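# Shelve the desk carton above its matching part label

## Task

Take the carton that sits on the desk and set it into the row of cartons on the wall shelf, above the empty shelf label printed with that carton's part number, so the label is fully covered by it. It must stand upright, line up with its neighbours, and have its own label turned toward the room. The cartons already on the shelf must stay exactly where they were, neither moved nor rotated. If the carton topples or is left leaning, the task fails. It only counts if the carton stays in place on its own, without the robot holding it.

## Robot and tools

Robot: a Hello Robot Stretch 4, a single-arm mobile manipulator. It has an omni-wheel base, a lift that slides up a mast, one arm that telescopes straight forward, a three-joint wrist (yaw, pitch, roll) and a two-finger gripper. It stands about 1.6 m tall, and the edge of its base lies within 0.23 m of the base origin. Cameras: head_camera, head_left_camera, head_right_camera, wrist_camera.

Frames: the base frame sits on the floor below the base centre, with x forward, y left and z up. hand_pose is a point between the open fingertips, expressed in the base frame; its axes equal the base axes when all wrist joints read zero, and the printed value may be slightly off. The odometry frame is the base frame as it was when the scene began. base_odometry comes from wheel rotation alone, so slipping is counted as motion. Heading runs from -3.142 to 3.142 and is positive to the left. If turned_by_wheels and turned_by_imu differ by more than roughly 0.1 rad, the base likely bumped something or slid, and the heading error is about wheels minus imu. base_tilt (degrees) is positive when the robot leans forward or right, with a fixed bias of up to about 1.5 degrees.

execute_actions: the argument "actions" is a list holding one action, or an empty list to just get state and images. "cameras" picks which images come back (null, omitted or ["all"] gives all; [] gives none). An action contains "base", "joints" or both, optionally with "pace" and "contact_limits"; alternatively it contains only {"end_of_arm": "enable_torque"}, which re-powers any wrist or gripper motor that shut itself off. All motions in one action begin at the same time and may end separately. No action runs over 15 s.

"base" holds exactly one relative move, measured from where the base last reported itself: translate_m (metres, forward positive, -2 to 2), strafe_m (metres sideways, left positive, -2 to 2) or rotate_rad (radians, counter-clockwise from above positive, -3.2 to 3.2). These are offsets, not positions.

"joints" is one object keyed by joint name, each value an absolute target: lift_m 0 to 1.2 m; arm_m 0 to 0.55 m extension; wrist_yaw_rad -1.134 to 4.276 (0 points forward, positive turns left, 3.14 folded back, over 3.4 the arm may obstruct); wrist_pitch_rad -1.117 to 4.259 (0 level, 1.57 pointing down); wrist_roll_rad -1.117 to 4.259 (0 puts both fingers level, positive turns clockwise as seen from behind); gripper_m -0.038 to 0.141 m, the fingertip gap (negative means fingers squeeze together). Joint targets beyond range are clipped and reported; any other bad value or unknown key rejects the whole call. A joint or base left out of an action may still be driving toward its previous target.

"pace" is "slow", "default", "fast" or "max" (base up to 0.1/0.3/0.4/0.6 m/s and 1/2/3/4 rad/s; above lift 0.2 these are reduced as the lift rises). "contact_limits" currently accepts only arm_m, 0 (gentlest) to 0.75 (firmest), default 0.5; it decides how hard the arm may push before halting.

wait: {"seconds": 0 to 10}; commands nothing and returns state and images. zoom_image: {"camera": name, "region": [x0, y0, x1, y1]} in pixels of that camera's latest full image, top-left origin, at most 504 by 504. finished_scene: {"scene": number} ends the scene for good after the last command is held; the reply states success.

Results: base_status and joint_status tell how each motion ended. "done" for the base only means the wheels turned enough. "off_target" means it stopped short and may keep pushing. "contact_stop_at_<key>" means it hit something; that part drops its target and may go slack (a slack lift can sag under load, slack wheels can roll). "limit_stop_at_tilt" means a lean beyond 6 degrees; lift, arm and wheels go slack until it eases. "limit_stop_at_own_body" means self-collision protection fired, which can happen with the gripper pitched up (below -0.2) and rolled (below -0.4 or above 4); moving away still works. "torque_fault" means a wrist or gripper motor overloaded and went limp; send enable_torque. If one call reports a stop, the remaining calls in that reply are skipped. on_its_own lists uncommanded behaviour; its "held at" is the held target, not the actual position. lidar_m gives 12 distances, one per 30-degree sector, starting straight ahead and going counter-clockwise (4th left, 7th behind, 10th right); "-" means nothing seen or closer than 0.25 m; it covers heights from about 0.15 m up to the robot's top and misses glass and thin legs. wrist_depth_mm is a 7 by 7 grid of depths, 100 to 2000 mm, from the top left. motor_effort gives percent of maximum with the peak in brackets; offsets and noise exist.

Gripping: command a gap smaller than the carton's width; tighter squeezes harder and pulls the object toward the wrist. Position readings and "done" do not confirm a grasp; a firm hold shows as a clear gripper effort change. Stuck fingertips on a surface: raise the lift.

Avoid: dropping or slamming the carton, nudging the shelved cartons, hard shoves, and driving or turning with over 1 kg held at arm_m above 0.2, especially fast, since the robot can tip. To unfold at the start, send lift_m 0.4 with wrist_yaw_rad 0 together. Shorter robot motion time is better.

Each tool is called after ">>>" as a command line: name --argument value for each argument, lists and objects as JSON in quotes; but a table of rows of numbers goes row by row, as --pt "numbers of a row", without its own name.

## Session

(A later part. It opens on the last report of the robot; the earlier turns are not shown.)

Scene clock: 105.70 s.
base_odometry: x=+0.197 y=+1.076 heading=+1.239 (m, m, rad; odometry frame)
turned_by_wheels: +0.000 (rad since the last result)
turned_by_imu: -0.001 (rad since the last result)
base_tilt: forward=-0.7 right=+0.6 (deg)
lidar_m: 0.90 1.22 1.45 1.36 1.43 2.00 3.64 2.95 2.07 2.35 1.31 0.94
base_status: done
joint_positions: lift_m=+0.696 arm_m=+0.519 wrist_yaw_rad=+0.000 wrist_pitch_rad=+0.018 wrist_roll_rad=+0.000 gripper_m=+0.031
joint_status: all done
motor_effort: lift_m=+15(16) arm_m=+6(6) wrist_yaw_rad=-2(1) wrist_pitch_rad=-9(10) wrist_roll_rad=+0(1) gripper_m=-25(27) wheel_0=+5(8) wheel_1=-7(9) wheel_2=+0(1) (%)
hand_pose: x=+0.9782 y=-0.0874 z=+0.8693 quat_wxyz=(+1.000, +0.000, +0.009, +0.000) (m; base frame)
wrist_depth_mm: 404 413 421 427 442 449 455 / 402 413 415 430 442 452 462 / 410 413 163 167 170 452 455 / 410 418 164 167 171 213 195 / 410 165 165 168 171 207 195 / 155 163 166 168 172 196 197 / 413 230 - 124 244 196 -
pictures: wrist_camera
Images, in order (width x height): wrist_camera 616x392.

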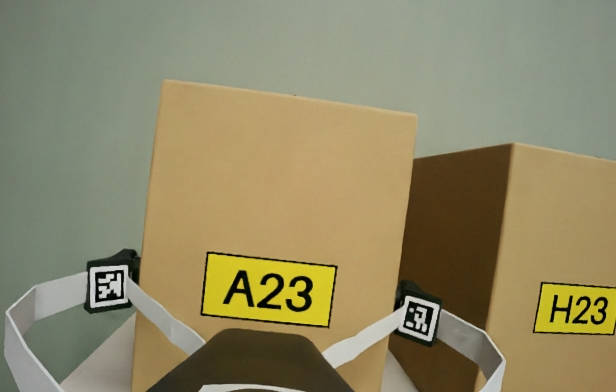

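Just touching. Release.

>>> execute_actions --actions '[{"joints":{"gripper_m":0.125},"pace":"slow"}]' --cameras '["wrist_camera"]'

>>> execute_actions --actions '[{"joints":{"arm_m":0.3}}]' --cameras '["head_camera","wrist_camera"]'

Scene clock: 112.90 s.
base_odometry: x=+0.197 y=+1.076 heading=+1.239 (m, m, rad; odometry frame)
turned_by_wheels: +0.000 (rad since the last result)
turned_by_imu: -0.001 (rad since the last result)
base_tilt: forward=-0.6 right=+0.7 (deg)
lidar_m: 0.92 1.22 1.44 1.37 1.43 2.00 3.67 2.90 2.08 2.34 1.31 0.95
base_status: not commanded
joint_positions: lift_m=+0.696 arm_m=+0.519 wrist_yaw_rad=-0.002 wrist_pitch_rad=+0.017 wrist_roll_rad=+0.000 gripper_m=+0.125
joint_status: all done
motor_effort: lift_m=+15(15) arm_m=+6(7) wrist_yaw_rad=+5(13) wrist_pitch_rad=-7(12) wrist_roll_rad=+0(0) gripper_m=-2(25) wheel_0=+5(5) wheel_1=-7(7) wheel_2=+0(0) (%)
hand_pose: x=+0.9780 y=-0.0881 z=+0.8695 quat_wxyz=(+1.000, +0.000, +0.009, -0.001) (m; base frame)
wrist_depth_mm: 399 410 421 427 436 452 455 / 402 413 421 427 439 452 462 / 404 413 183 187 314 449 466 / 410 415 183 188 192 212 195 / 413 207 184 189 229 206 197 / 413 183 184 189 194 198 197 / 415 246 - 192 260 198 -
pictures: wrist_camera
Images, in order (width x height): wrist_camera 616x392.

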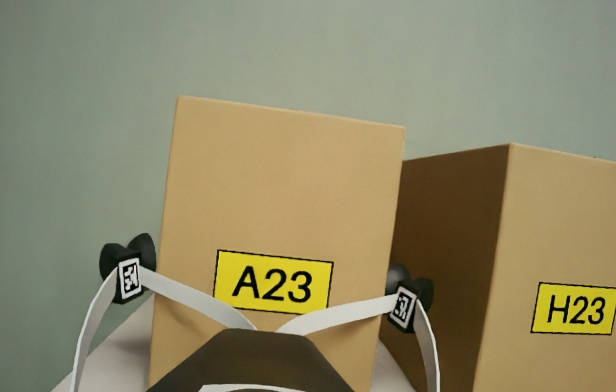

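Scene clock: 114.67 s.
base_odometry: x=+0.197 y=+1.076 heading=+1.239 (m, m, rad; odometry frame)
turned_by_wheels: +0.000 (rad since the last result)
turned_by_imu: +0.000 (rad since the last result)
base_tilt: forward=-0.6 right=+0.7 (deg)
lidar_m: 0.91 1.21 1.44 1.38 1.44 1.97 3.66 2.94 2.09 2.35 1.30 0.94
base_status: not commanded
joint_positions: lift_m=+0.696 arm_m=+0.301 wrist_yaw_rad=+0.000 wrist_pitch_rad=+0.017 wrist_roll_rad=+0.000 gripper_m=+0.125
joint_status: all done
motor_effort: lift_m=+15(15) arm_m=-6(12) wrist_yaw_rad=-1(6) wrist_pitch_rad=-7(8) wrist_roll_rad=-1(0) gripper_m=-1(2) wheel_0=+4(5) wheel_1=-7(7) wheel_2=+0(0) (%)
hand_pose: x=+0.7605 y=-0.0874 z=+0.8696 quat_wxyz=(+1.000, +0.000, +0.008, +0.000) (m; base frame)
wrist_depth_mm: 597 609 621 640 661 676 683 / 603 621 634 647 668 676 699 / 603 627 634 647 661 676 699 / 615 621 621 404 413 683 609 / 603 609 399 407 413 627 544 / 621 387 389 404 203 469 504 / 621 627 - 399 407 424 433
pictures: head_camera, wrist_camera
Images, in order (width x height): head_camera 420x560, wrist_camera 616x392.

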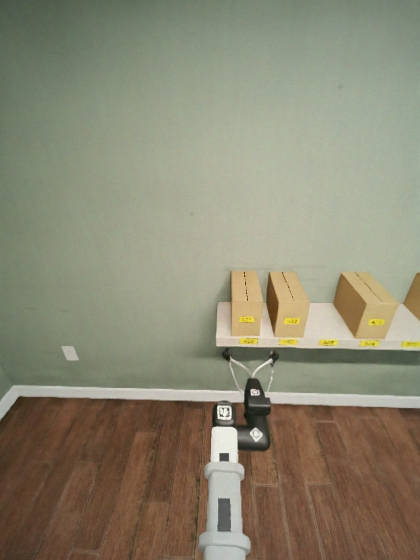

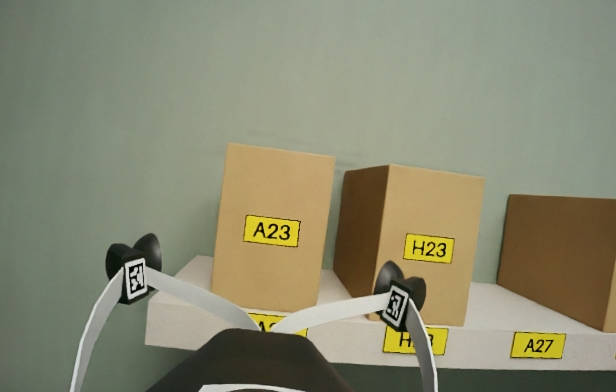

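>>> finished_scene --scene 1

The scene is finished: the task was done.


## Next scene

The same job, from a new start.

>>> execute_actions --actions '[{"joints":{"lift_m":0.7,"wrist_yaw_rad":0,"gripper_m":0.14}}]'

Scene clock: 2.73 s.
base_odometry: x=+0.000 y=+0.000 heading=+0.000 (m, m, rad; odometry frame)
turned_by_wheels: +0.000 (rad since the last result)
turned_by_imu: +0.000 (rad since the last result)
base_tilt: forward=-0.6 right=+0.7 (deg)
lidar_m: 1.77 1.78 2.14 1.86 1.86 2.50 1.87 1.89 1.63 1.46 1.45 1.73
base_status: not commanded
joint_positions: lift_m=+0.700 arm_m=+0.001 wrist_yaw_rad=+0.000 wrist_pitch_rad=+0.017 wrist_roll_rad=+0.000 gripper_m=+0.140
joint_status: all done
motor_effort: lift_m=+20(19) arm_m=-1(1) wrist_yaw_rad=-2(8) wrist_pitch_rad=-7(7) wrist_roll_rad=+0(1) gripper_m=+1(3) wheel_0=+0(1) wheel_1=+1(0) wheel_2=-1(1) (%)
hand_pose: x=+0.4606 y=-0.0873 z=+0.8732 quat_wxyz=(+1.000, +0.000, +0.008, +0.000) (m; base frame)
wrist_depth_mm: - - - - - 1863 1464 / - - - - - 1863 1366 / - - - - - 1863 1397 / - - - - - 1756 1366 / - 1576 - - - 1661 1308 / - - - - 217 1661 1308 / 1661 1808 - - - 1576 1255
pictures: head_camera, head_left_camera, head_right_camera, wrist_camera
Images, in order (width x height): head_camera 420x560, head_left_camera 420x672, head_right_camera 420x672, wrist_camera 616x392.

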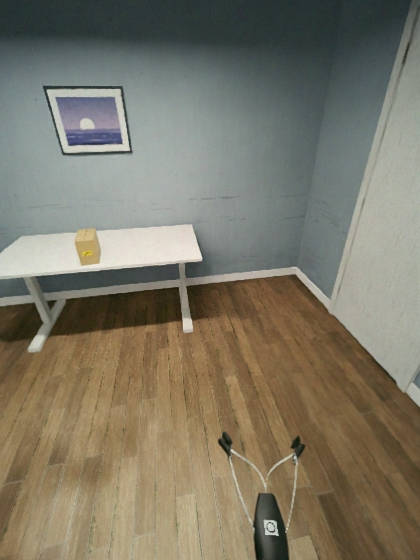

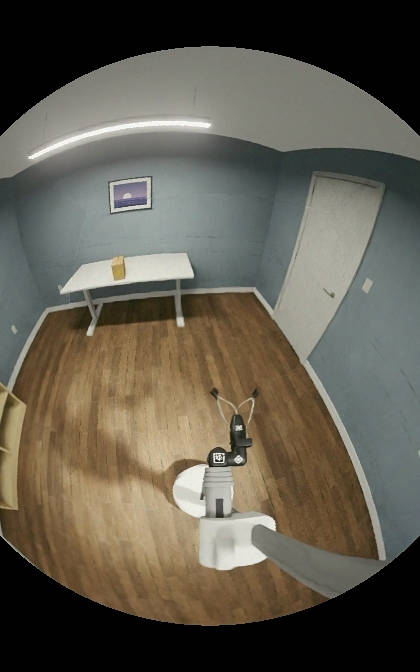

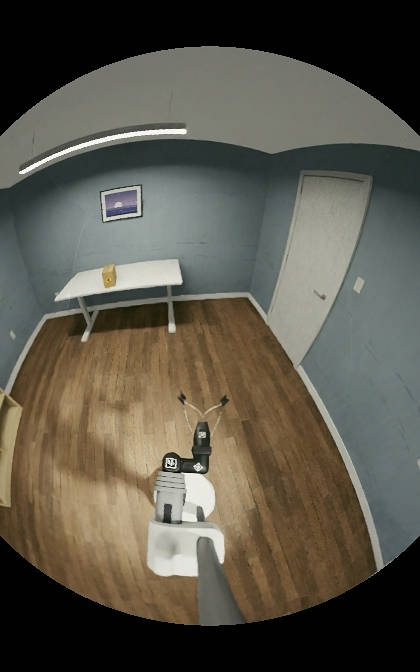

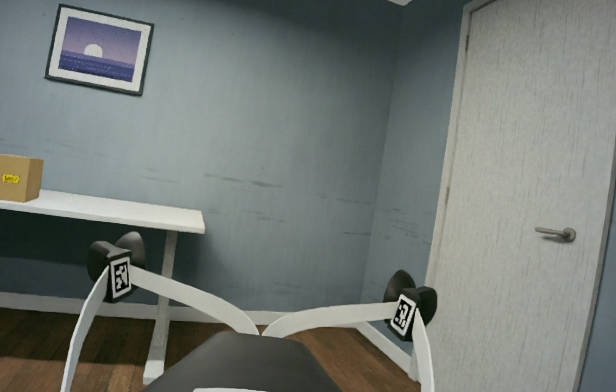

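>>> execute_actions --actions '[{"base":{"rotate_rad":0.42}}]' --cameras '[]'

>>> execute_actions --actions '[{"base":{"translate_m":0.9}}]' --cameras '["head_camera","wrist_camera"]'

Scene clock: 6.43 s.
base_odometry: x=+0.000 y=+0.000 heading=+0.419 (m, m, rad; odometry frame)
turned_by_wheels: +0.419 (rad since the last result)
turned_by_imu: +0.412 (rad since the last result)
base_tilt: forward=-0.7 right=+0.6 (deg)
lidar_m: 1.78 2.03 1.88 1.87 2.54 1.90 1.89 1.74 1.47 1.44 1.64 1.79
base_status: done
joint_positions: lift_m=+0.700 arm_m=+0.001 wrist_yaw_rad=+0.000 wrist_pitch_rad=+0.017 wrist_roll_rad=+0.000 gripper_m=+0.140
joint_status: not commanded
motor_effort: lift_m=+20(20) arm_m=+0(1) wrist_yaw_rad=-1(2) wrist_pitch_rad=-5(5) wrist_roll_rad=+0(2) gripper_m=+1(1) wheel_0=-4(10) wheel_1=-5(10) wheel_2=-3(9) (%)
hand_pose: x=+0.4606 y=-0.0874 z=+0.8733 quat_wxyz=(+1.000, +0.000, +0.008, +0.000) (m; base frame)
wrist_depth_mm: - - - - - - - / - - - - - - - / - - - - - - - / - - - - - - - / - - - - - - - / - - - - 216 - - / 1661 1808 - - - - -
pictures: none
No camera images: the call's "cameras" was empty. Leave "cameras" out to get every camera's image.

Scene clock: 10.93 s.
base_odometry: x=+0.822 y=+0.367 heading=+0.420 (m, m, rad; odometry frame)
turned_by_wheels: +0.001 (rad since the last result)
turned_by_imu: +0.000 (rad since the last result)
base_tilt: forward=-0.6 right=+0.8 (deg)
lidar_m: 0.90 0.99 2.11 1.69 1.91 2.81 3.04 1.99 1.62 1.59 1.79 0.89
base_status: done
joint_positions: lift_m=+0.700 arm_m=+0.001 wrist_yaw_rad=+0.000 wrist_pitch_rad=+0.017 wrist_roll_rad=+0.000 gripper_m=+0.140
joint_status: not commanded
motor_effort: lift_m=+19(20) arm_m=-1(1) wrist_yaw_rad=-1(1) wrist_pitch_rad=-5(6) wrist_roll_rad=+0(1) gripper_m=+1(0) wheel_0=+3(9) wheel_1=+6(8) wheel_2=-1(13) (%)
hand_pose: x=+0.4606 y=-0.0874 z=+0.8733 quat_wxyz=(+1.000, +0.000, +0.008, +0.000) (m; base frame)
wrist_depth_mm: 1618 1576 1537 1464 1464 1430 1464 / 1618 1576 1537 1464 1464 1499 1464 / 1618 1576 1576 1464 1464 1430 1430 / 1618 778 1537 1537 1464 1499 1430 / 878 750 1042 1336 1397 1430 1430 / 1618 1537 707 732 216 1464 1430 / 1576 1618 - 1499 1464 1397 1397
pictures: head_camera, wrist_camera
Images, in order (width x height): head_camera 420x560, wrist_camera 616x392.

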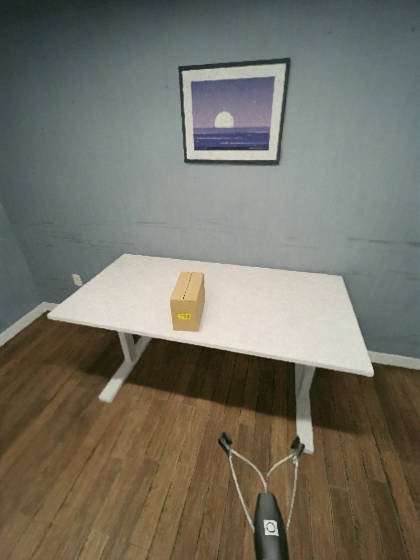

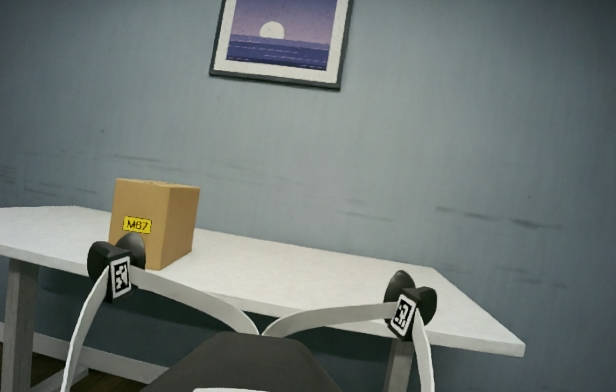

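>>> execute_actions --actions '[{"base":{"strafe_m":0.26},"joints":{"arm_m":0.3,"lift_m":0.68}}]' --cameras '["head_camera","wrist_camera"]'

Scene clock: 15.27 s.
base_odometry: x=+0.716 y=+0.604 heading=+0.420 (m, m, rad; odometry frame)
turned_by_wheels: +0.000 (rad since the last result)
turned_by_imu: +0.000 (rad since the last result)
base_tilt: forward=-0.6 right=+0.7 (deg)
lidar_m: 0.94 1.06 1.85 1.45 1.60 2.78 2.99 2.32 1.89 1.86 1.13 0.94
base_status: done
joint_positions: lift_m=+0.680 arm_m=+0.299 wrist_yaw_rad=+0.000 wrist_pitch_rad=+0.016 wrist_roll_rad=+0.000 gripper_m=+0.140
joint_status: all done
motor_effort: lift_m=+15(19) arm_m=+6(8) wrist_yaw_rad=-2(1) wrist_pitch_rad=-6(5) wrist_roll_rad=+0(1) gripper_m=+1(1) wheel_0=-3(12) wheel_1=+5(13) wheel_2=+0(0) (%)
hand_pose: x=+0.7582 y=-0.0874 z=+0.8537 quat_wxyz=(+1.000, +0.000, +0.008, +0.000) (m; base frame)
wrist_depth_mm: 1397 1281 1281 1255 1205 1205 1182 / 1366 1308 1336 1255 1229 1182 1182 / 1308 1336 1308 1255 1229 1182 1182 / 1336 1336 1281 1255 1229 1205 1182 / 683 661 488 904 1205 1182 1205 / 488 452 477 492 217 788 854 / 878 1308 - 424 433 488 530
pictures: head_camera, wrist_camera
Images, in order (width x height): head_camera 420x560, wrist_camera 616x392.

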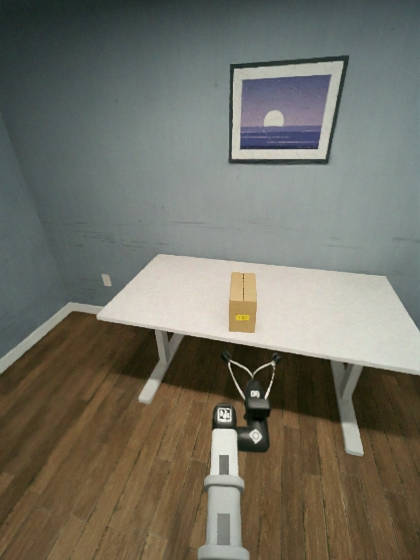

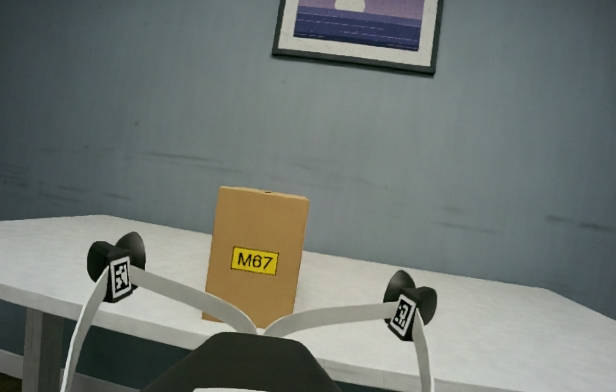

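>>> execute_actions --actions '[{"base":{"translate_m":0.2},"joints":{"lift_m":0.625}}]' --cameras '["wrist_camera"]'

Scene clock: 23.00 s.
base_odometry: x=+0.898 y=+0.685 heading=+0.420 (m, m, rad; odometry frame)
turned_by_wheels: +0.001 (rad since the last result)
turned_by_imu: +0.000 (rad since the last result)
base_tilt: forward=-0.6 right=+0.7 (deg)
lidar_m: 0.74 0.85 1.84 1.39 1.58 2.96 3.18 2.32 1.92 1.87 0.94 0.74
base_status: done
joint_positions: lift_m=+0.625 arm_m=+0.299 wrist_yaw_rad=+0.000 wrist_pitch_rad=+0.016 wrist_roll_rad=+0.000 gripper_m=+0.140
joint_status: all done
motor_effort: lift_m=+15(14) arm_m=+6(6) wrist_yaw_rad=-2(2) wrist_pitch_rad=-6(6) wrist_roll_rad=-1(4) gripper_m=+1(1) wheel_0=+5(8) wheel_1=+6(9) wheel_2=-3(11) (%)
hand_pose: x=+0.7582 y=-0.0874 z=+0.7987 quat_wxyz=(+1.000, +0.000, +0.008, +0.000) (m; base frame)
wrist_depth_mm: 1138 1098 1118 1060 1025 1008 991 / 1138 1118 1078 1060 1042 1008 976 / 1118 1098 282 285 1042 991 976 / 1118 1098 282 285 1025 1008 991 / 484 469 283 286 1025 991 991 / 306 291 282 286 216 544 609 / 250 248 - 291 306 343 377
pictures: wrist_camera
Images, in order (width x height): wrist_camera 616x392.

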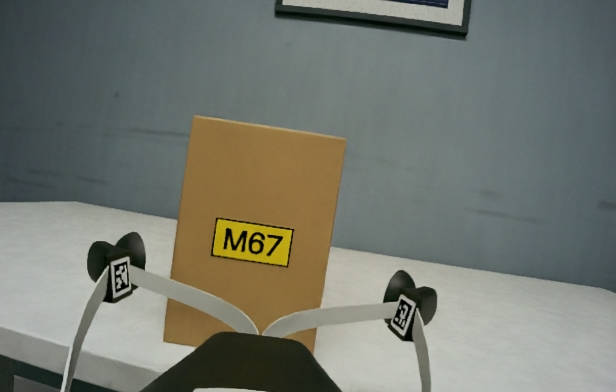

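>>> execute_actions --actions '[{"base":{"strafe_m":0.01},"joints":{"arm_m":0.398}}]' --cameras '["wrist_camera"]'

>>> execute_actions --actions '[{"joints":{"gripper_m":0.03}}]' --cameras '[]'

>>> execute_actions --actions '[{"joints":{"lift_m":0.7},"pace":"slow"}]' --cameras '["wrist_camera"]'

Scene clock: 27.47 s.
base_odometry: x=+0.894 y=+0.694 heading=+0.420 (m, m, rad; odometry frame)
turned_by_wheels: +0.000 (rad since the last result)
turned_by_imu: -0.001 (rad since the last result)
base_tilt: forward=-0.6 right=+0.7 (deg)
lidar_m: 0.77 0.85 1.82 1.41 1.56 2.99 3.19 2.34 1.94 1.85 0.94 0.77
base_status: done
joint_positions: lift_m=+0.625 arm_m=+0.397 wrist_yaw_rad=+0.000 wrist_pitch_rad=+0.016 wrist_roll_rad=+0.000 gripper_m=+0.140
joint_status: all done
motor_effort: lift_m=+15(15) arm_m=+6(6) wrist_yaw_rad=-1(0) wrist_pitch_rad=-5(6) wrist_roll_rad=-2(1) gripper_m=-1(0) wheel_0=-4(8) wheel_1=+5(12) wheel_2=+0(3) (%)
hand_pose: x=+0.8562 y=-0.0874 z=+0.7987 quat_wxyz=(+1.000, +0.000, +0.008, +0.000) (m; base frame)
wrist_depth_mm: 1025 1025 976 976 931 917 891 / 1025 1025 976 960 917 917 891 / 1025 976 186 187 190 904 891 / 1008 1008 187 189 931 917 891 / 488 188 187 189 866 904 878 / 304 186 187 189 196 554 603 / 227 224 - 190 298 342 375
pictures: wrist_camera
Images, in order (width x height): wrist_camera 616x392.

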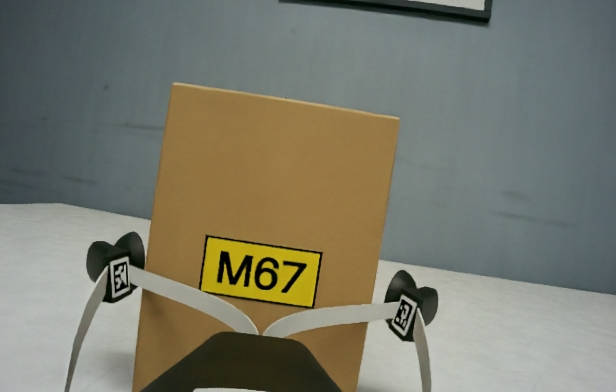

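Scene clock: 29.57 s.
base_odometry: x=+0.894 y=+0.694 heading=+0.420 (m, m, rad; odometry frame)
turned_by_wheels: +0.000 (rad since the last result)
turned_by_imu: +0.000 (rad since the last result)
base_tilt: forward=-0.6 right=+0.7 (deg)
lidar_m: 0.75 0.87 1.82 1.41 1.59 2.96 3.17 2.37 1.94 1.86 0.91 0.75
base_status: not commanded
joint_positions: lift_m=+0.625 arm_m=+0.397 wrist_yaw_rad=+0.000 wrist_pitch_rad=+0.016 wrist_roll_rad=+0.000 gripper_m=+0.031
joint_status: all done
motor_effort: lift_m=+15(15) arm_m=+6(7) wrist_yaw_rad=-1(2) wrist_pitch_rad=-6(5) wrist_roll_rad=-2(1) gripper_m=-26(23) wheel_0=-4(4) wheel_1=+5(5) wheel_2=+0(0) (%)
hand_pose: x=+0.8562 y=-0.0874 z=+0.7987 quat_wxyz=(+1.000, +0.000, +0.008, +0.000) (m; base frame)
wrist_depth_mm: 1060 1025 976 976 931 917 904 / 1042 1025 164 931 931 904 904 / 1042 1008 164 167 169 904 904 / 1008 991 164 167 170 904 891 / 488 166 165 167 170 904 878 / 157 163 165 168 175 549 603 / 231 164 - 132 233 301 375
pictures: none
No camera images: the call's "cameras" was empty. Leave "cameras" out to get every camera's image.

Scene clock: 31.07 s.
base_odometry: x=+0.894 y=+0.694 heading=+0.420 (m, m, rad; odometry frame)
turned_by_wheels: +0.000 (rad since the last result)
turned_by_imu: +0.000 (rad since the last result)
base_tilt: forward=-0.6 right=+0.7 (deg)
lidar_m: 0.75 0.88 1.81 1.41 1.60 2.98 3.19 2.35 1.94 1.88 0.93 0.76
base_status: not commanded
joint_positions: lift_m=+0.700 arm_m=+0.397 wrist_yaw_rad=+0.000 wrist_pitch_rad=+0.018 wrist_roll_rad=+0.000 gripper_m=+0.031
joint_status: all done
motor_effort: lift_m=+21(23) arm_m=+7(6) wrist_yaw_rad=-1(0) wrist_pitch_rad=-10(9) wrist_roll_rad=-1(1) gripper_m=-26(27) wheel_0=-5(5) wheel_1=+5(6) wheel_2=+0(0) (%)
hand_pose: x=+0.8562 y=-0.0874 z=+0.8728 quat_wxyz=(+1.000, +0.000, +0.009, +0.000) (m; base frame)
wrist_depth_mm: 1042 1008 976 946 931 904 904 / 1008 1008 167 960 917 917 878 / 1025 1008 166 168 172 917 904 / 1025 991 166 169 172 931 891 / 741 166 166 168 172 904 904 / 157 163 166 168 174 842 878 / 362 164 - 131 310 469 585
pictures: wrist_camera
Images, in order (width x height): wrist_camera 616x392.

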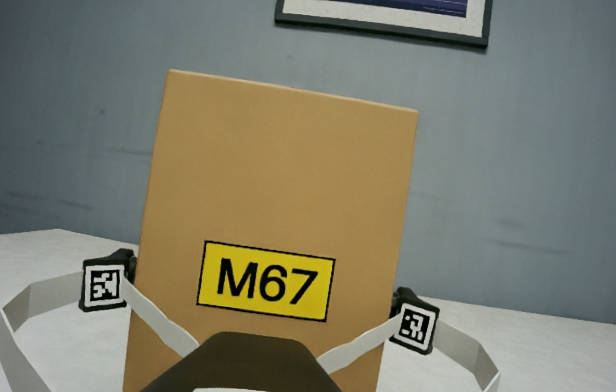

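>>> execute_actions --actions '[{"joints":{"arm_m":0.002},"base":{"translate_m":-0.5}}]' --cameras '[]'

>>> execute_actions --actions '[{"base":{"rotate_rad":2.98},"pace":"slow"}]' --cameras '[]'

>>> execute_actions --actions '[{"base":{"translate_m":1.1}}]'

Scene clock: 37.23 s.
base_odometry: x=+0.438 y=+0.491 heading=+0.420 (m, m, rad; odometry frame)
turned_by_wheels: +0.000 (rad since the last result)
turned_by_imu: -0.001 (rad since the last result)
base_tilt: forward=-0.6 right=+0.7 (deg)
lidar_m: 0.39 1.42 1.48 1.48 1.70 2.45 2.68 2.24 1.85 1.83 2.03 0.40
base_status: done
joint_positions: lift_m=+0.700 arm_m=+0.003 wrist_yaw_rad=+0.000 wrist_pitch_rad=+0.018 wrist_roll_rad=+0.000 gripper_m=+0.031
joint_status: all done
motor_effort: lift_m=+21(21) arm_m=-7(6) wrist_yaw_rad=+0(1) wrist_pitch_rad=-11(12) wrist_roll_rad=-1(1) gripper_m=-28(25) wheel_0=-4(8) wheel_1=-5(10) wheel_2=+3(13) (%)
hand_pose: x=+0.4625 y=-0.0875 z=+0.8727 quat_wxyz=(+1.000, +0.000, +0.009, +0.000) (m; base frame)
wrist_depth_mm: - 1983 1921 1863 1863 1808 1808 / - 1983 166 1808 1808 1756 1708 / 1983 1983 166 168 172 1808 1756 / - 1983 165 168 173 1808 1756 / - 167 165 168 171 1808 1863 / 157 163 165 168 175 1308 1756 / 1618 164 - 132 750 1756 1808
pictures: none
No camera images: the call's "cameras" was empty. Leave "cameras" out to get every camera's image.

Scene clock: 41.50 s.
base_odometry: x=+0.438 y=+0.491 heading=-2.885 (m, m, rad; odometry frame)
turned_by_wheels: +2.979 (rad since the last result)
turned_by_imu: +2.931 (rad since the last result)
base_tilt: forward=-0.7 right=+0.7 (deg)
lidar_m: 0.38 2.50 1.90 1.84 1.86 1.29 1.25 1.32 1.99 1.49 1.57 0.40
base_status: done
joint_positions: lift_m=+0.700 arm_m=+0.003 wrist_yaw_rad=+0.000 wrist_pitch_rad=+0.018 wrist_roll_rad=+0.000 gripper_m=+0.031
joint_status: not commanded
motor_effort: lift_m=+21(21) arm_m=-6(6) wrist_yaw_rad=-1(0) wrist_pitch_rad=-9(11) wrist_roll_rad=+1(0) gripper_m=-25(24) wheel_0=-5(7) wheel_1=-7(9) wheel_2=-6(9) (%)
hand_pose: x=+0.4625 y=-0.0874 z=+0.8727 quat_wxyz=(+1.000, +0.000, +0.009, +0.000) (m; base frame)
wrist_depth_mm: - - - - - - - / - - 166 - - - - / - - 166 169 172 - - / - - 166 168 172 - - / - 166 166 168 172 - - / 158 163 165 168 173 - - / 1661 163 - 132 1098 - -
pictures: none
No camera images: the call's "cameras" was empty. Leave "cameras" out to get every camera's image.

Scene clock: 46.67 s.
base_odometry: x=-0.626 y=+0.210 heading=-2.884 (m, m, rad; odometry frame)
turned_by_wheels: +0.000 (rad since the last result)
turned_by_imu: +0.000 (rad since the last result)
base_tilt: forward=-0.6 right=+0.7 (deg)
lidar_m: 0.39 1.41 1.86 1.77 1.92 2.64 2.69 2.48 1.57 1.54 2.02 0.41
base_status: done
joint_positions: lift_m=+0.700 arm_m=+0.003 wrist_yaw_rad=+0.000 wrist_pitch_rad=+0.018 wrist_roll_rad=+0.000 gripper_m=+0.031
joint_status: not commanded
motor_effort: lift_m=+21(21) arm_m=-6(7) wrist_yaw_rad=-1(0) wrist_pitch_rad=-11(9) wrist_roll_rad=+0(2) gripper_m=-26(26) wheel_0=+3(6) wheel_1=+5(10) wheel_2=-2(15) (%)
hand_pose: x=+0.4625 y=-0.0874 z=+0.8727 quat_wxyz=(+1.000, +0.000, +0.009, +0.000) (m; base frame)
wrist_depth_mm: 1308 1366 1336 1366 1397 1464 1499 / 1336 1336 167 1397 1430 1499 1464 / 1336 1336 165 169 172 1464 1464 / 1336 1098 166 169 172 1430 1499 / 1336 166 165 169 172 1430 1499 / 157 163 165 168 174 1430 1499 / 1366 163 - 131 798 1464 1537
pictures: head_camera, head_left_camera, head_right_camera, wrist_camera
Images, in order (width x height): head_camera 420x560, head_left_camera 420x672, head_right_camera 420x672, wrist_camera 616x392.

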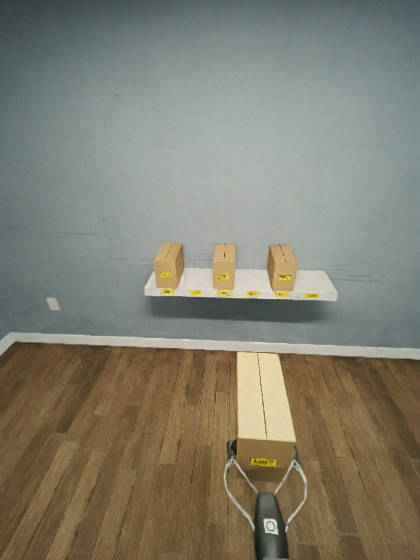

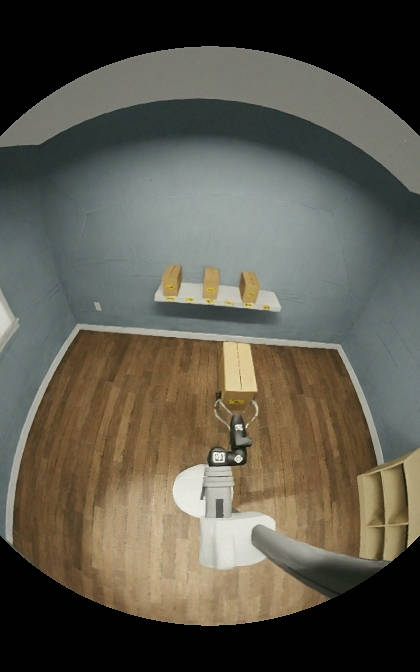

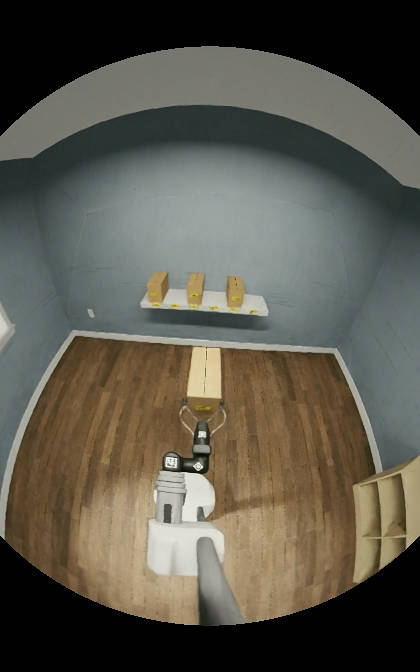

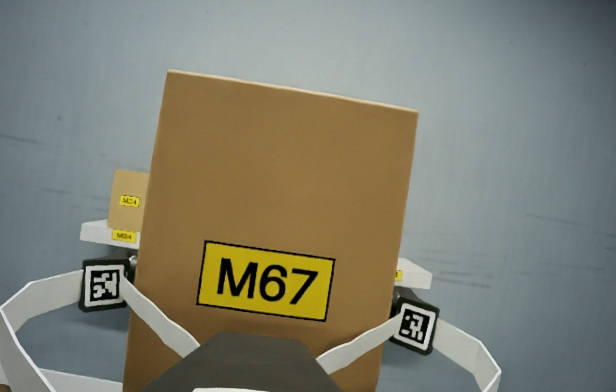

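>>> execute_actions --actions '[{"base":{"translate_m":0.4},"joints":{"lift_m":0.55}}]' --cameras '["head_camera","wrist_camera"]'

>>> zoom_image --camera "head_camera" --region '[110,250,410,370]'

Scene clock: 52.00 s.
base_odometry: x=-1.012 y=+0.108 heading=-2.883 (m, m, rad; odometry frame)
turned_by_wheels: +0.001 (rad since the last result)
turned_by_imu: +0.000 (rad since the last result)
base_tilt: forward=-0.7 right=+0.7 (deg)
lidar_m: 0.38 1.00 1.75 1.77 1.90 2.64 3.60 2.11 1.65 1.93 1.68 0.41
base_status: done
joint_positions: lift_m=+0.550 arm_m=+0.003 wrist_yaw_rad=+0.000 wrist_pitch_rad=+0.018 wrist_roll_rad=+0.000 gripper_m=+0.031
joint_status: all done
motor_effort: lift_m=+15(19) arm_m=-7(6) wrist_yaw_rad=+0(1) wrist_pitch_rad=-10(10) wrist_roll_rad=+0(1) gripper_m=-24(27) wheel_0=+5(10) wheel_1=+6(9) wheel_2=-2(12) (%)
hand_pose: x=+0.4625 y=-0.0874 z=+0.7232 quat_wxyz=(+1.000, +0.000, +0.009, +0.000) (m; base frame)
wrist_depth_mm: 946 946 960 991 991 1008 1025 / 946 946 166 991 1008 1008 1042 / 707 768 166 168 172 1025 1025 / 699 707 166 168 172 1025 1060 / 960 166 166 168 172 1025 1060 / 157 163 165 167 174 1042 1042 / 946 164 - 131 603 1025 1060
pictures: head_camera, wrist_camera
Images, in order (width x height): head_camera 420x560, wrist_camera 616x392.

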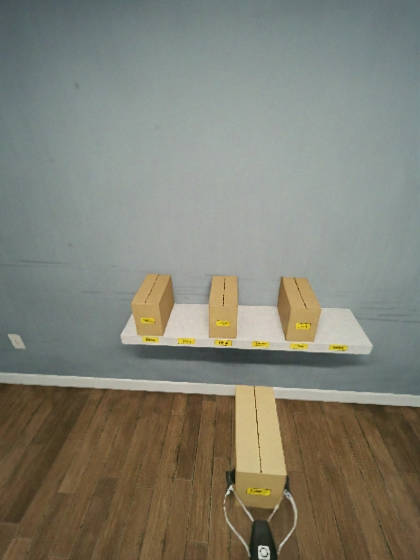

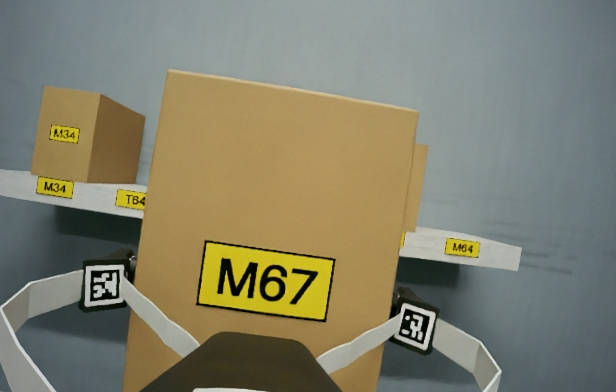

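Region (110, 250, 410, 370) of head_camera's 420x560 image, scaled by 1.680, with more detail than that image has; it fills the top 202 rows of this view, and the rest is white.

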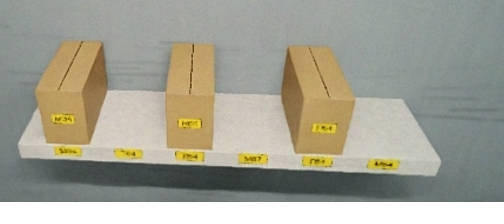

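>>> execute_actions --actions '[{"base":{"rotate_rad":-0.02},"joints":{"lift_m":0.75}}]' --cameras '[]'

>>> execute_actions --actions '[{"base":{"strafe_m":-0.035},"joints":{"arm_m":0.3}}]' --cameras '[]'

>>> execute_actions --actions '[{"base":{"translate_m":0.1},"pace":"slow"}]' --cameras '["head_camera","wrist_camera"]'

>>> zoom_image --camera "head_camera" --region '[170,260,340,420]'

Scene clock: 59.57 s.
base_odometry: x=-1.012 y=+0.109 heading=-2.903 (m, m, rad; odometry frame)
turned_by_wheels: -0.019 (rad since the last result)
turned_by_imu: -0.020 (rad since the last result)
base_tilt: forward=-0.6 right=+0.8 (deg)
lidar_m: 0.40 0.98 1.73 1.75 1.88 2.55 3.62 2.23 1.65 1.91 1.70 0.38
base_status: done
joint_positions: lift_m=+0.750 arm_m=+0.003 wrist_yaw_rad=+0.000 wrist_pitch_rad=+0.018 wrist_roll_rad=+0.000 gripper_m=+0.031
joint_status: all done
motor_effort: lift_m=+21(22) arm_m=-6(6) wrist_yaw_rad=+0(2) wrist_pitch_rad=-10(11) wrist_roll_rad=-1(1) gripper_m=-26(24) wheel_0=+3(4) wheel_1=+5(9) wheel_2=+0(6) (%)
hand_pose: x=+0.4625 y=-0.0874 z=+0.9227 quat_wxyz=(+1.000, +0.000, +0.009, +0.000) (m; base frame)
wrist_depth_mm: 931 946 976 976 1025 1025 1060 / 917 946 167 991 1008 1042 1060 / 946 946 166 169 172 1042 1078 / 691 854 166 169 171 1042 1078 / 691 166 165 168 172 1042 1078 / 157 163 165 168 174 1042 1098 / 946 163 - 131 469 1042 1078
pictures: none
No camera images: the call's "cameras" was empty. Leave "cameras" out to get every camera's image.

Scene clock: 61.57 s.
base_odometry: x=-1.020 y=+0.142 heading=-2.903 (m, m, rad; odometry frame)
turned_by_wheels: +0.000 (rad since the last result)
turned_by_imu: -0.001 (rad since the last result)
base_tilt: forward=-0.6 right=+0.8 (deg)
lidar_m: 0.69 0.97 1.72 1.77 1.91 2.64 3.59 2.16 1.61 1.90 1.69 0.98
base_status: done
joint_positions: lift_m=+0.750 arm_m=+0.299 wrist_yaw_rad=+0.000 wrist_pitch_rad=+0.018 wrist_roll_rad=+0.000 gripper_m=+0.031
joint_status: all done
motor_effort: lift_m=+21(21) arm_m=+6(5) wrist_yaw_rad=-1(1) wrist_pitch_rad=-11(10) wrist_roll_rad=-1(0) gripper_m=-26(25) wheel_0=+2(7) wheel_1=-4(10) wheel_2=+0(1) (%)
hand_pose: x=+0.7582 y=-0.0874 z=+0.9228 quat_wxyz=(+1.000, +0.000, +0.009, +0.000) (m; base frame)
wrist_depth_mm: 647 654 668 683 707 715 741 / 640 654 167 683 691 715 750 / 647 668 166 168 171 715 723 / 654 654 165 168 171 723 741 / 640 166 166 169 172 723 732 / 157 163 166 168 174 732 759 / 415 164 - 132 314 554 759
pictures: none
No camera images: the call's "cameras" was empty. Leave "cameras" out to get every camera's image.

Scene clock: 63.87 s.
base_odometry: x=-1.117 y=+0.119 heading=-2.902 (m, m, rad; odometry frame)
turned_by_wheels: +0.000 (rad since the last result)
turned_by_imu: +0.000 (rad since the last result)
base_tilt: forward=-0.5 right=+0.7 (deg)
lidar_m: 0.70 0.86 1.58 1.80 1.90 2.62 3.76 2.14 1.64 1.91 1.58 0.88
base_status: done
joint_positions: lift_m=+0.750 arm_m=+0.299 wrist_yaw_rad=+0.000 wrist_pitch_rad=+0.018 wrist_roll_rad=+0.000 gripper_m=+0.031
joint_status: not commanded
motor_effort: lift_m=+21(21) arm_m=+7(7) wrist_yaw_rad=+0(2) wrist_pitch_rad=-10(10) wrist_roll_rad=+0(0) gripper_m=-23(29) wheel_0=+4(8) wheel_1=+6(9) wheel_2=-5(8) (%)
hand_pose: x=+0.7582 y=-0.0874 z=+0.9228 quat_wxyz=(+1.000, +0.000, +0.009, +0.000) (m; base frame)
wrist_depth_mm: 544 559 569 580 597 603 621 / 554 559 167 580 597 615 627 / 554 554 166 169 172 609 634 / 549 559 166 168 172 615 627 / 314 166 165 169 171 627 627 / 158 163 165 167 174 349 640 / 314 163 - 131 262 347 634
pictures: head_camera, wrist_camera
Images, in order (width x height): head_camera 420x560, wrist_camera 616x392.

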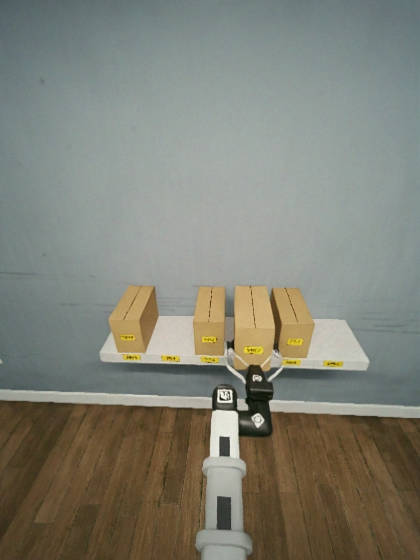

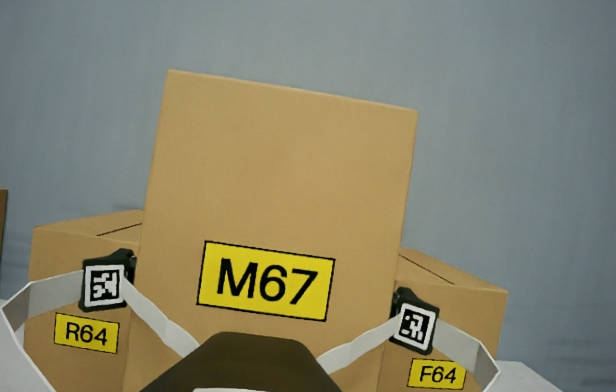

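Region (170, 260, 340, 420) of head_camera's 420x560 image, scaled by 2.965, with more detail than that image has; it fills the top 474 rows of this view, and the rest is white.

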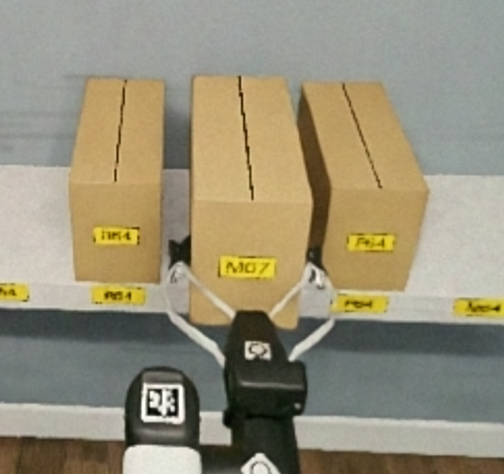

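>>> execute_actions --actions '[{"joints":{"arm_m":0.40,"lift_m":0.715},"pace":"slow"}]' --cameras '["head_camera","wrist_camera"]'

>>> zoom_image --camera "head_camera" --region '[170,260,340,420]'

Scene clock: 69.70 s.
base_odometry: x=-1.117 y=+0.119 heading=-2.902 (m, m, rad; odometry frame)
turned_by_wheels: +0.000 (rad since the last result)
turned_by_imu: -0.001 (rad since the last result)
base_tilt: forward=-0.6 right=+0.8 (deg)
lidar_m: 0.80 0.87 1.58 1.77 1.87 2.62 3.74 2.15 1.66 1.89 1.55 0.86
base_status: not commanded
joint_positions: lift_m=+0.715 arm_m=+0.399 wrist_yaw_rad=+0.000 wrist_pitch_rad=+0.018 wrist_roll_rad=+0.000 gripper_m=+0.031
joint_status: all done
motor_effort: lift_m=+15(20) arm_m=+6(7) wrist_yaw_rad=-1(1) wrist_pitch_rad=-10(9) wrist_roll_rad=-1(1) gripper_m=-24(23) wheel_0=+4(4) wheel_1=+6(7) wheel_2=-4(4) (%)
hand_pose: x=+0.8582 y=-0.0874 z=+0.8883 quat_wxyz=(+1.000, +0.000, +0.009, +0.000) (m; base frame)
wrist_depth_mm: 455 455 469 480 492 500 517 / 452 459 167 480 496 504 517 / 449 462 165 168 172 508 521 / 270 253 166 169 172 508 525 / 214 166 165 169 172 353 525 / 158 163 165 168 174 242 246 / 216 164 - 132 211 241 247
pictures: head_camera, wrist_camera
Images, in order (width x height): head_camera 420x560, wrist_camera 616x392.

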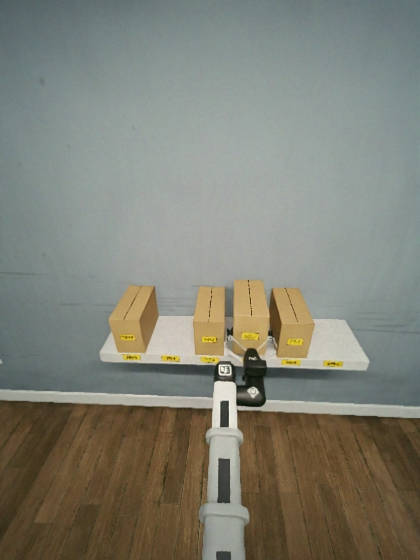

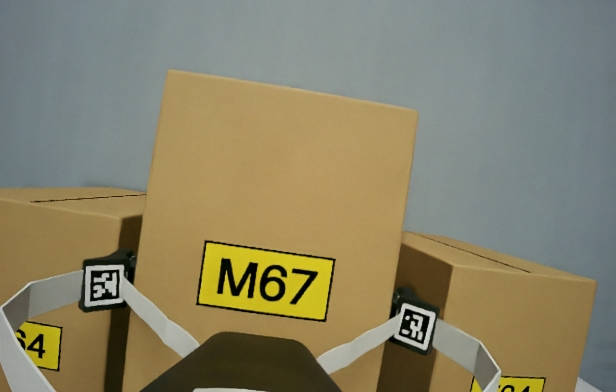

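Region (170, 260, 340, 420) of head_camera's 420x560 image, scaled by 2.965, with more detail than that image has; it fills the top 474 rows of this view, and the rest is white.

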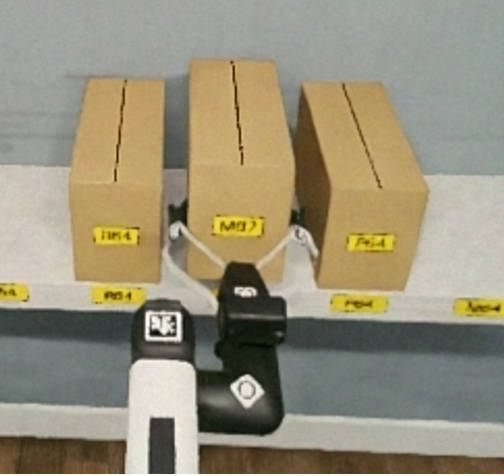

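>>> execute_actions --actions '[{"base":{"strafe_m":-0.01},"pace":"slow"}]' --cameras '[]'

>>> execute_actions --actions '[{"joints":{"arm_m":0.446,"lift_m":0.675},"pace":"slow"}]' --cameras '["wrist_camera"]'

Scene clock: 74.87 s.
base_odometry: x=-1.120 y=+0.128 heading=-2.902 (m, m, rad; odometry frame)
turned_by_wheels: +0.000 (rad since the last result)
turned_by_imu: -0.001 (rad since the last result)
base_tilt: forward=-0.6 right=+0.7 (deg)
lidar_m: 0.79 0.87 1.58 1.81 1.91 2.64 3.76 2.11 1.64 1.90 1.54 0.87
base_status: done
joint_positions: lift_m=+0.715 arm_m=+0.399 wrist_yaw_rad=+0.000 wrist_pitch_rad=+0.018 wrist_roll_rad=+0.000 gripper_m=+0.031
joint_status: not commanded
motor_effort: lift_m=+15(15) arm_m=+7(7) wrist_yaw_rad=-1(1) wrist_pitch_rad=-10(10) wrist_roll_rad=+1(1) gripper_m=-24(26) wheel_0=+5(9) wheel_1=-6(9) wheel_2=+0(3) (%)
hand_pose: x=+0.8582 y=-0.0874 z=+0.8883 quat_wxyz=(+1.000, +0.000, +0.009, +0.000) (m; base frame)
wrist_depth_mm: 455 459 477 480 492 500 512 / 459 459 167 477 496 500 517 / 459 462 166 169 172 508 521 / 271 260 166 168 172 512 521 / 216 167 165 168 171 355 521 / 158 163 164 167 174 242 246 / 217 163 - 131 209 240 247
pictures: none
No camera images: the call's "cameras" was empty. Leave "cameras" out to get every camera's image.

Scene clock: 76.50 s.
base_odometry: x=-1.120 y=+0.128 heading=-2.902 (m, m, rad; odometry frame)
turned_by_wheels: +0.000 (rad since the last result)
turned_by_imu: +0.000 (rad since the last result)
base_tilt: forward=-0.6 right=+0.7 (deg)
lidar_m: 0.83 0.88 1.56 1.79 1.90 2.64 3.75 2.09 1.63 1.89 1.58 0.86
base_status: not commanded
joint_positions: lift_m=+0.675 arm_m=+0.445 wrist_yaw_rad=+0.000 wrist_pitch_rad=+0.018 wrist_roll_rad=+0.000 gripper_m=+0.031
joint_status: all done
motor_effort: lift_m=+15(15) arm_m=+6(10) wrist_yaw_rad=-1(1) wrist_pitch_rad=-9(10) wrist_roll_rad=-2(2) gripper_m=-24(26) wheel_0=+5(5) wheel_1=-5(5) wheel_2=+0(0) (%)
hand_pose: x=+0.9042 y=-0.0874 z=+0.8483 quat_wxyz=(+1.000, +0.000, +0.009, +0.000) (m; base frame)
wrist_depth_mm: 407 418 427 433 442 455 462 / 407 418 167 433 445 459 466 / 178 413 166 169 172 459 469 / 171 210 166 168 171 455 469 / 171 167 165 168 172 193 195 / 157 163 165 168 174 193 195 / 183 163 - 131 200 193 -
pictures: wrist_camera
Images, in order (width x height): wrist_camera 616x392.

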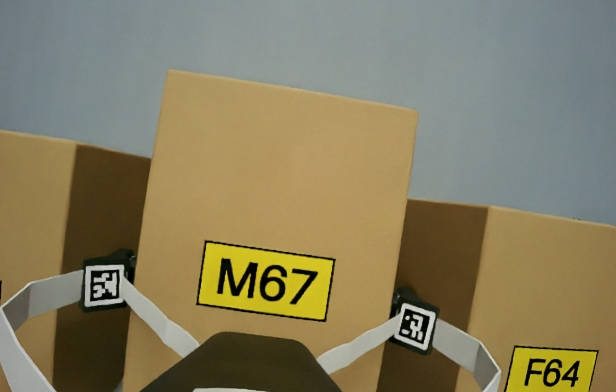

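>>> execute_actions --actions '[{"joints":{"lift_m":0.646},"pace":"slow"}]' --cameras '["wrist_camera"]'

Scene clock: 79.23 s.
base_odometry: x=-1.120 y=+0.128 heading=-2.902 (m, m, rad; odometry frame)
turned_by_wheels: +0.000 (rad since the last result)
turned_by_imu: +0.000 (rad since the last result)
base_tilt: forward=-0.7 right=+0.7 (deg)
lidar_m: 0.82 0.88 1.58 1.80 1.89 2.63 3.75 2.11 1.63 1.89 1.56 0.88
base_status: not commanded
joint_positions: lift_m=+0.646 arm_m=+0.445 wrist_yaw_rad=+0.000 wrist_pitch_rad=+0.018 wrist_roll_rad=+0.000 gripper_m=+0.031
joint_status: all done
motor_effort: lift_m=+15(14) arm_m=+6(7) wrist_yaw_rad=+0(1) wrist_pitch_rad=-10(10) wrist_roll_rad=+1(0) gripper_m=-25(28) wheel_0=+5(5) wheel_1=-5(5) wheel_2=+0(0) (%)
hand_pose: x=+0.9042 y=-0.0874 z=+0.8193 quat_wxyz=(+1.000, +0.000, +0.009, +0.000) (m; base frame)
wrist_depth_mm: 410 415 430 433 442 455 466 / 171 418 167 436 445 459 466 / 171 206 167 169 172 455 466 / 171 209 165 168 172 198 194 / 171 166 165 169 171 193 195 / 157 163 165 168 174 194 196 / 182 164 - 131 201 193 -
pictures: wrist_camera
Images, in order (width x height): wrist_camera 616x392.

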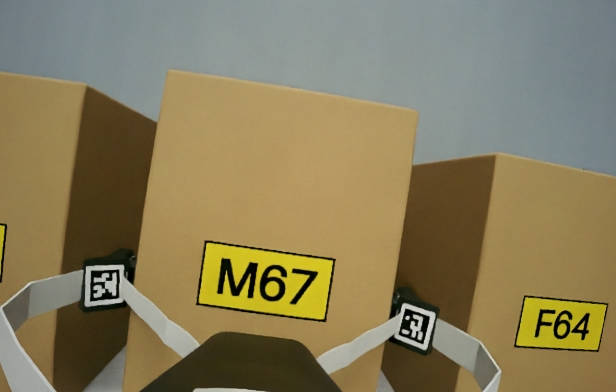

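Roughly 8 mm more to lower.

>>> execute_actions --actions '[{"joints":{"lift_m":0.638},"pace":"slow"}]' --cameras '[]'

>>> execute_actions --actions '[{"joints":{"gripper_m":0.118}}]' --cameras '["wrist_camera"]'

>>> execute_actions --actions '[{"joints":{"arm_m":0.2}}]' --cameras '["head_camera","wrist_camera"]'

Scene clock: 82.93 s.
base_odometry: x=-1.120 y=+0.128 heading=-2.902 (m, m, rad; odometry frame)
turned_by_wheels: +0.000 (rad since the last result)
turned_by_imu: -0.001 (rad since the last result)
base_tilt: forward=-0.7 right=+0.8 (deg)
lidar_m: 0.83 0.89 1.58 1.78 1.87 2.64 3.75 2.11 1.63 1.89 1.58 0.85
base_status: not commanded
joint_positions: lift_m=+0.638 arm_m=+0.445 wrist_yaw_rad=+0.000 wrist_pitch_rad=+0.018 wrist_roll_rad=+0.000 gripper_m=+0.031
joint_status: all done
motor_effort: lift_m=+15(13) arm_m=+6(7) wrist_yaw_rad=-1(1) wrist_pitch_rad=-9(10) wrist_roll_rad=-1(0) gripper_m=-26(27) wheel_0=+5(5) wheel_1=-5(5) wheel_2=+0(0) (%)
hand_pose: x=+0.9042 y=-0.0874 z=+0.8113 quat_wxyz=(+1.000, +0.000, +0.009, +0.000) (m; base frame)
wrist_depth_mm: 410 415 430 436 445 452 462 / 171 410 165 436 445 459 469 / 170 206 164 167 170 455 466 / 171 212 165 167 171 198 194 / 171 167 165 167 170 194 195 / 157 163 165 168 174 194 196 / 182 164 - 132 201 193 -
pictures: none
No camera images: the call's "cameras" was empty. Leave "cameras" out to get every camera's image.

Scene clock: 84.67 s.
base_odometry: x=-1.120 y=+0.128 heading=-2.903 (m, m, rad; odometry frame)
turned_by_wheels: +0.000 (rad since the last result)
turned_by_imu: +0.000 (rad since the last result)
base_tilt: forward=-0.6 right=+0.7 (deg)
lidar_m: 0.84 0.87 1.57 1.81 1.90 2.66 3.74 2.10 1.67 1.89 1.59 0.89
base_status: not commanded
joint_positions: lift_m=+0.638 arm_m=+0.445 wrist_yaw_rad=-0.005 wrist_pitch_rad=+0.018 wrist_roll_rad=+0.000 gripper_m=+0.118
joint_status: all done
motor_effort: lift_m=+15(15) arm_m=+6(7) wrist_yaw_rad=+12(18) wrist_pitch_rad=-11(11) wrist_roll_rad=-1(0) gripper_m=+0(24) wheel_0=+4(5) wheel_1=-5(6) wheel_2=-2(2) (%)
hand_pose: x=+0.9037 y=-0.0887 z=+0.8112 quat_wxyz=(+1.000, +0.000, +0.009, -0.002) (m; base frame)
wrist_depth_mm: 407 415 421 433 445 459 469 / 170 418 424 439 449 455 469 / 170 248 184 188 191 455 469 / 170 243 185 189 192 195 196 / 173 207 184 189 239 195 197 / 175 183 185 189 194 196 198 / 172 230 - 191 195 195 -
pictures: wrist_camera
Images, in order (width x height): wrist_camera 616x392.

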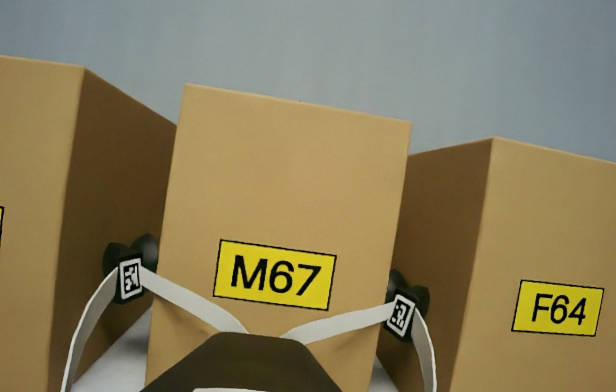

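Scene clock: 86.53 s.
base_odometry: x=-1.120 y=+0.128 heading=-2.903 (m, m, rad; odometry frame)
turned_by_wheels: +0.000 (rad since the last result)
turned_by_imu: +0.000 (rad since the last result)
base_tilt: forward=-0.6 right=+0.7 (deg)
lidar_m: 0.84 0.87 1.59 1.82 1.87 2.64 3.75 2.12 1.64 1.90 1.55 0.86
base_status: not commanded
joint_positions: lift_m=+0.638 arm_m=+0.201 wrist_yaw_rad=+0.000 wrist_pitch_rad=+0.017 wrist_roll_rad=+0.000 gripper_m=+0.118
joint_status: all done
motor_effort: lift_m=+15(15) arm_m=-7(5) wrist_yaw_rad=+0(13) wrist_pitch_rad=-6(10) wrist_roll_rad=+1(1) gripper_m=-1(0) wheel_0=+4(4) wheel_1=-5(5) wheel_2=-2(2) (%)
hand_pose: x=+0.6605 y=-0.0874 z=+0.8116 quat_wxyz=(+1.000, +0.000, +0.008, +0.000) (m; base frame)
wrist_depth_mm: 640 654 668 683 699 715 723 / 647 654 668 691 699 715 732 / 647 410 668 691 707 715 741 / 647 413 427 433 442 723 732 / 452 410 430 433 442 723 741 / 407 407 418 430 216 539 732 / 661 661 - 433 445 452 459
pictures: head_camera, wrist_camera
Images, in order (width x height): head_camera 420x560, wrist_camera 616x392.

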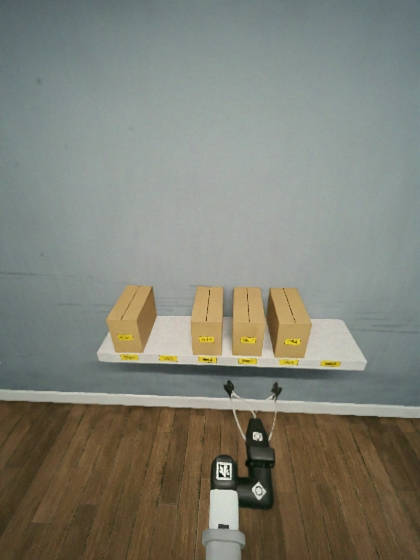

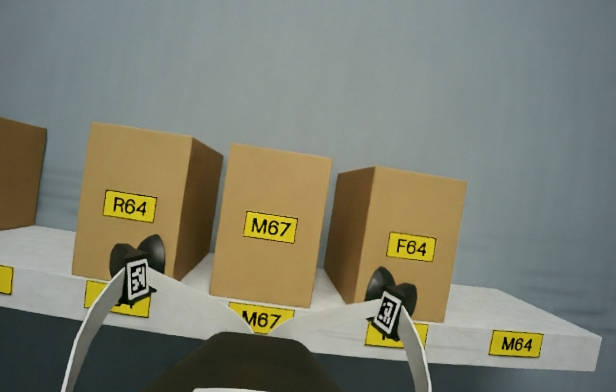

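>>> finished_scene --scene 2

The scene is finished: the task was done.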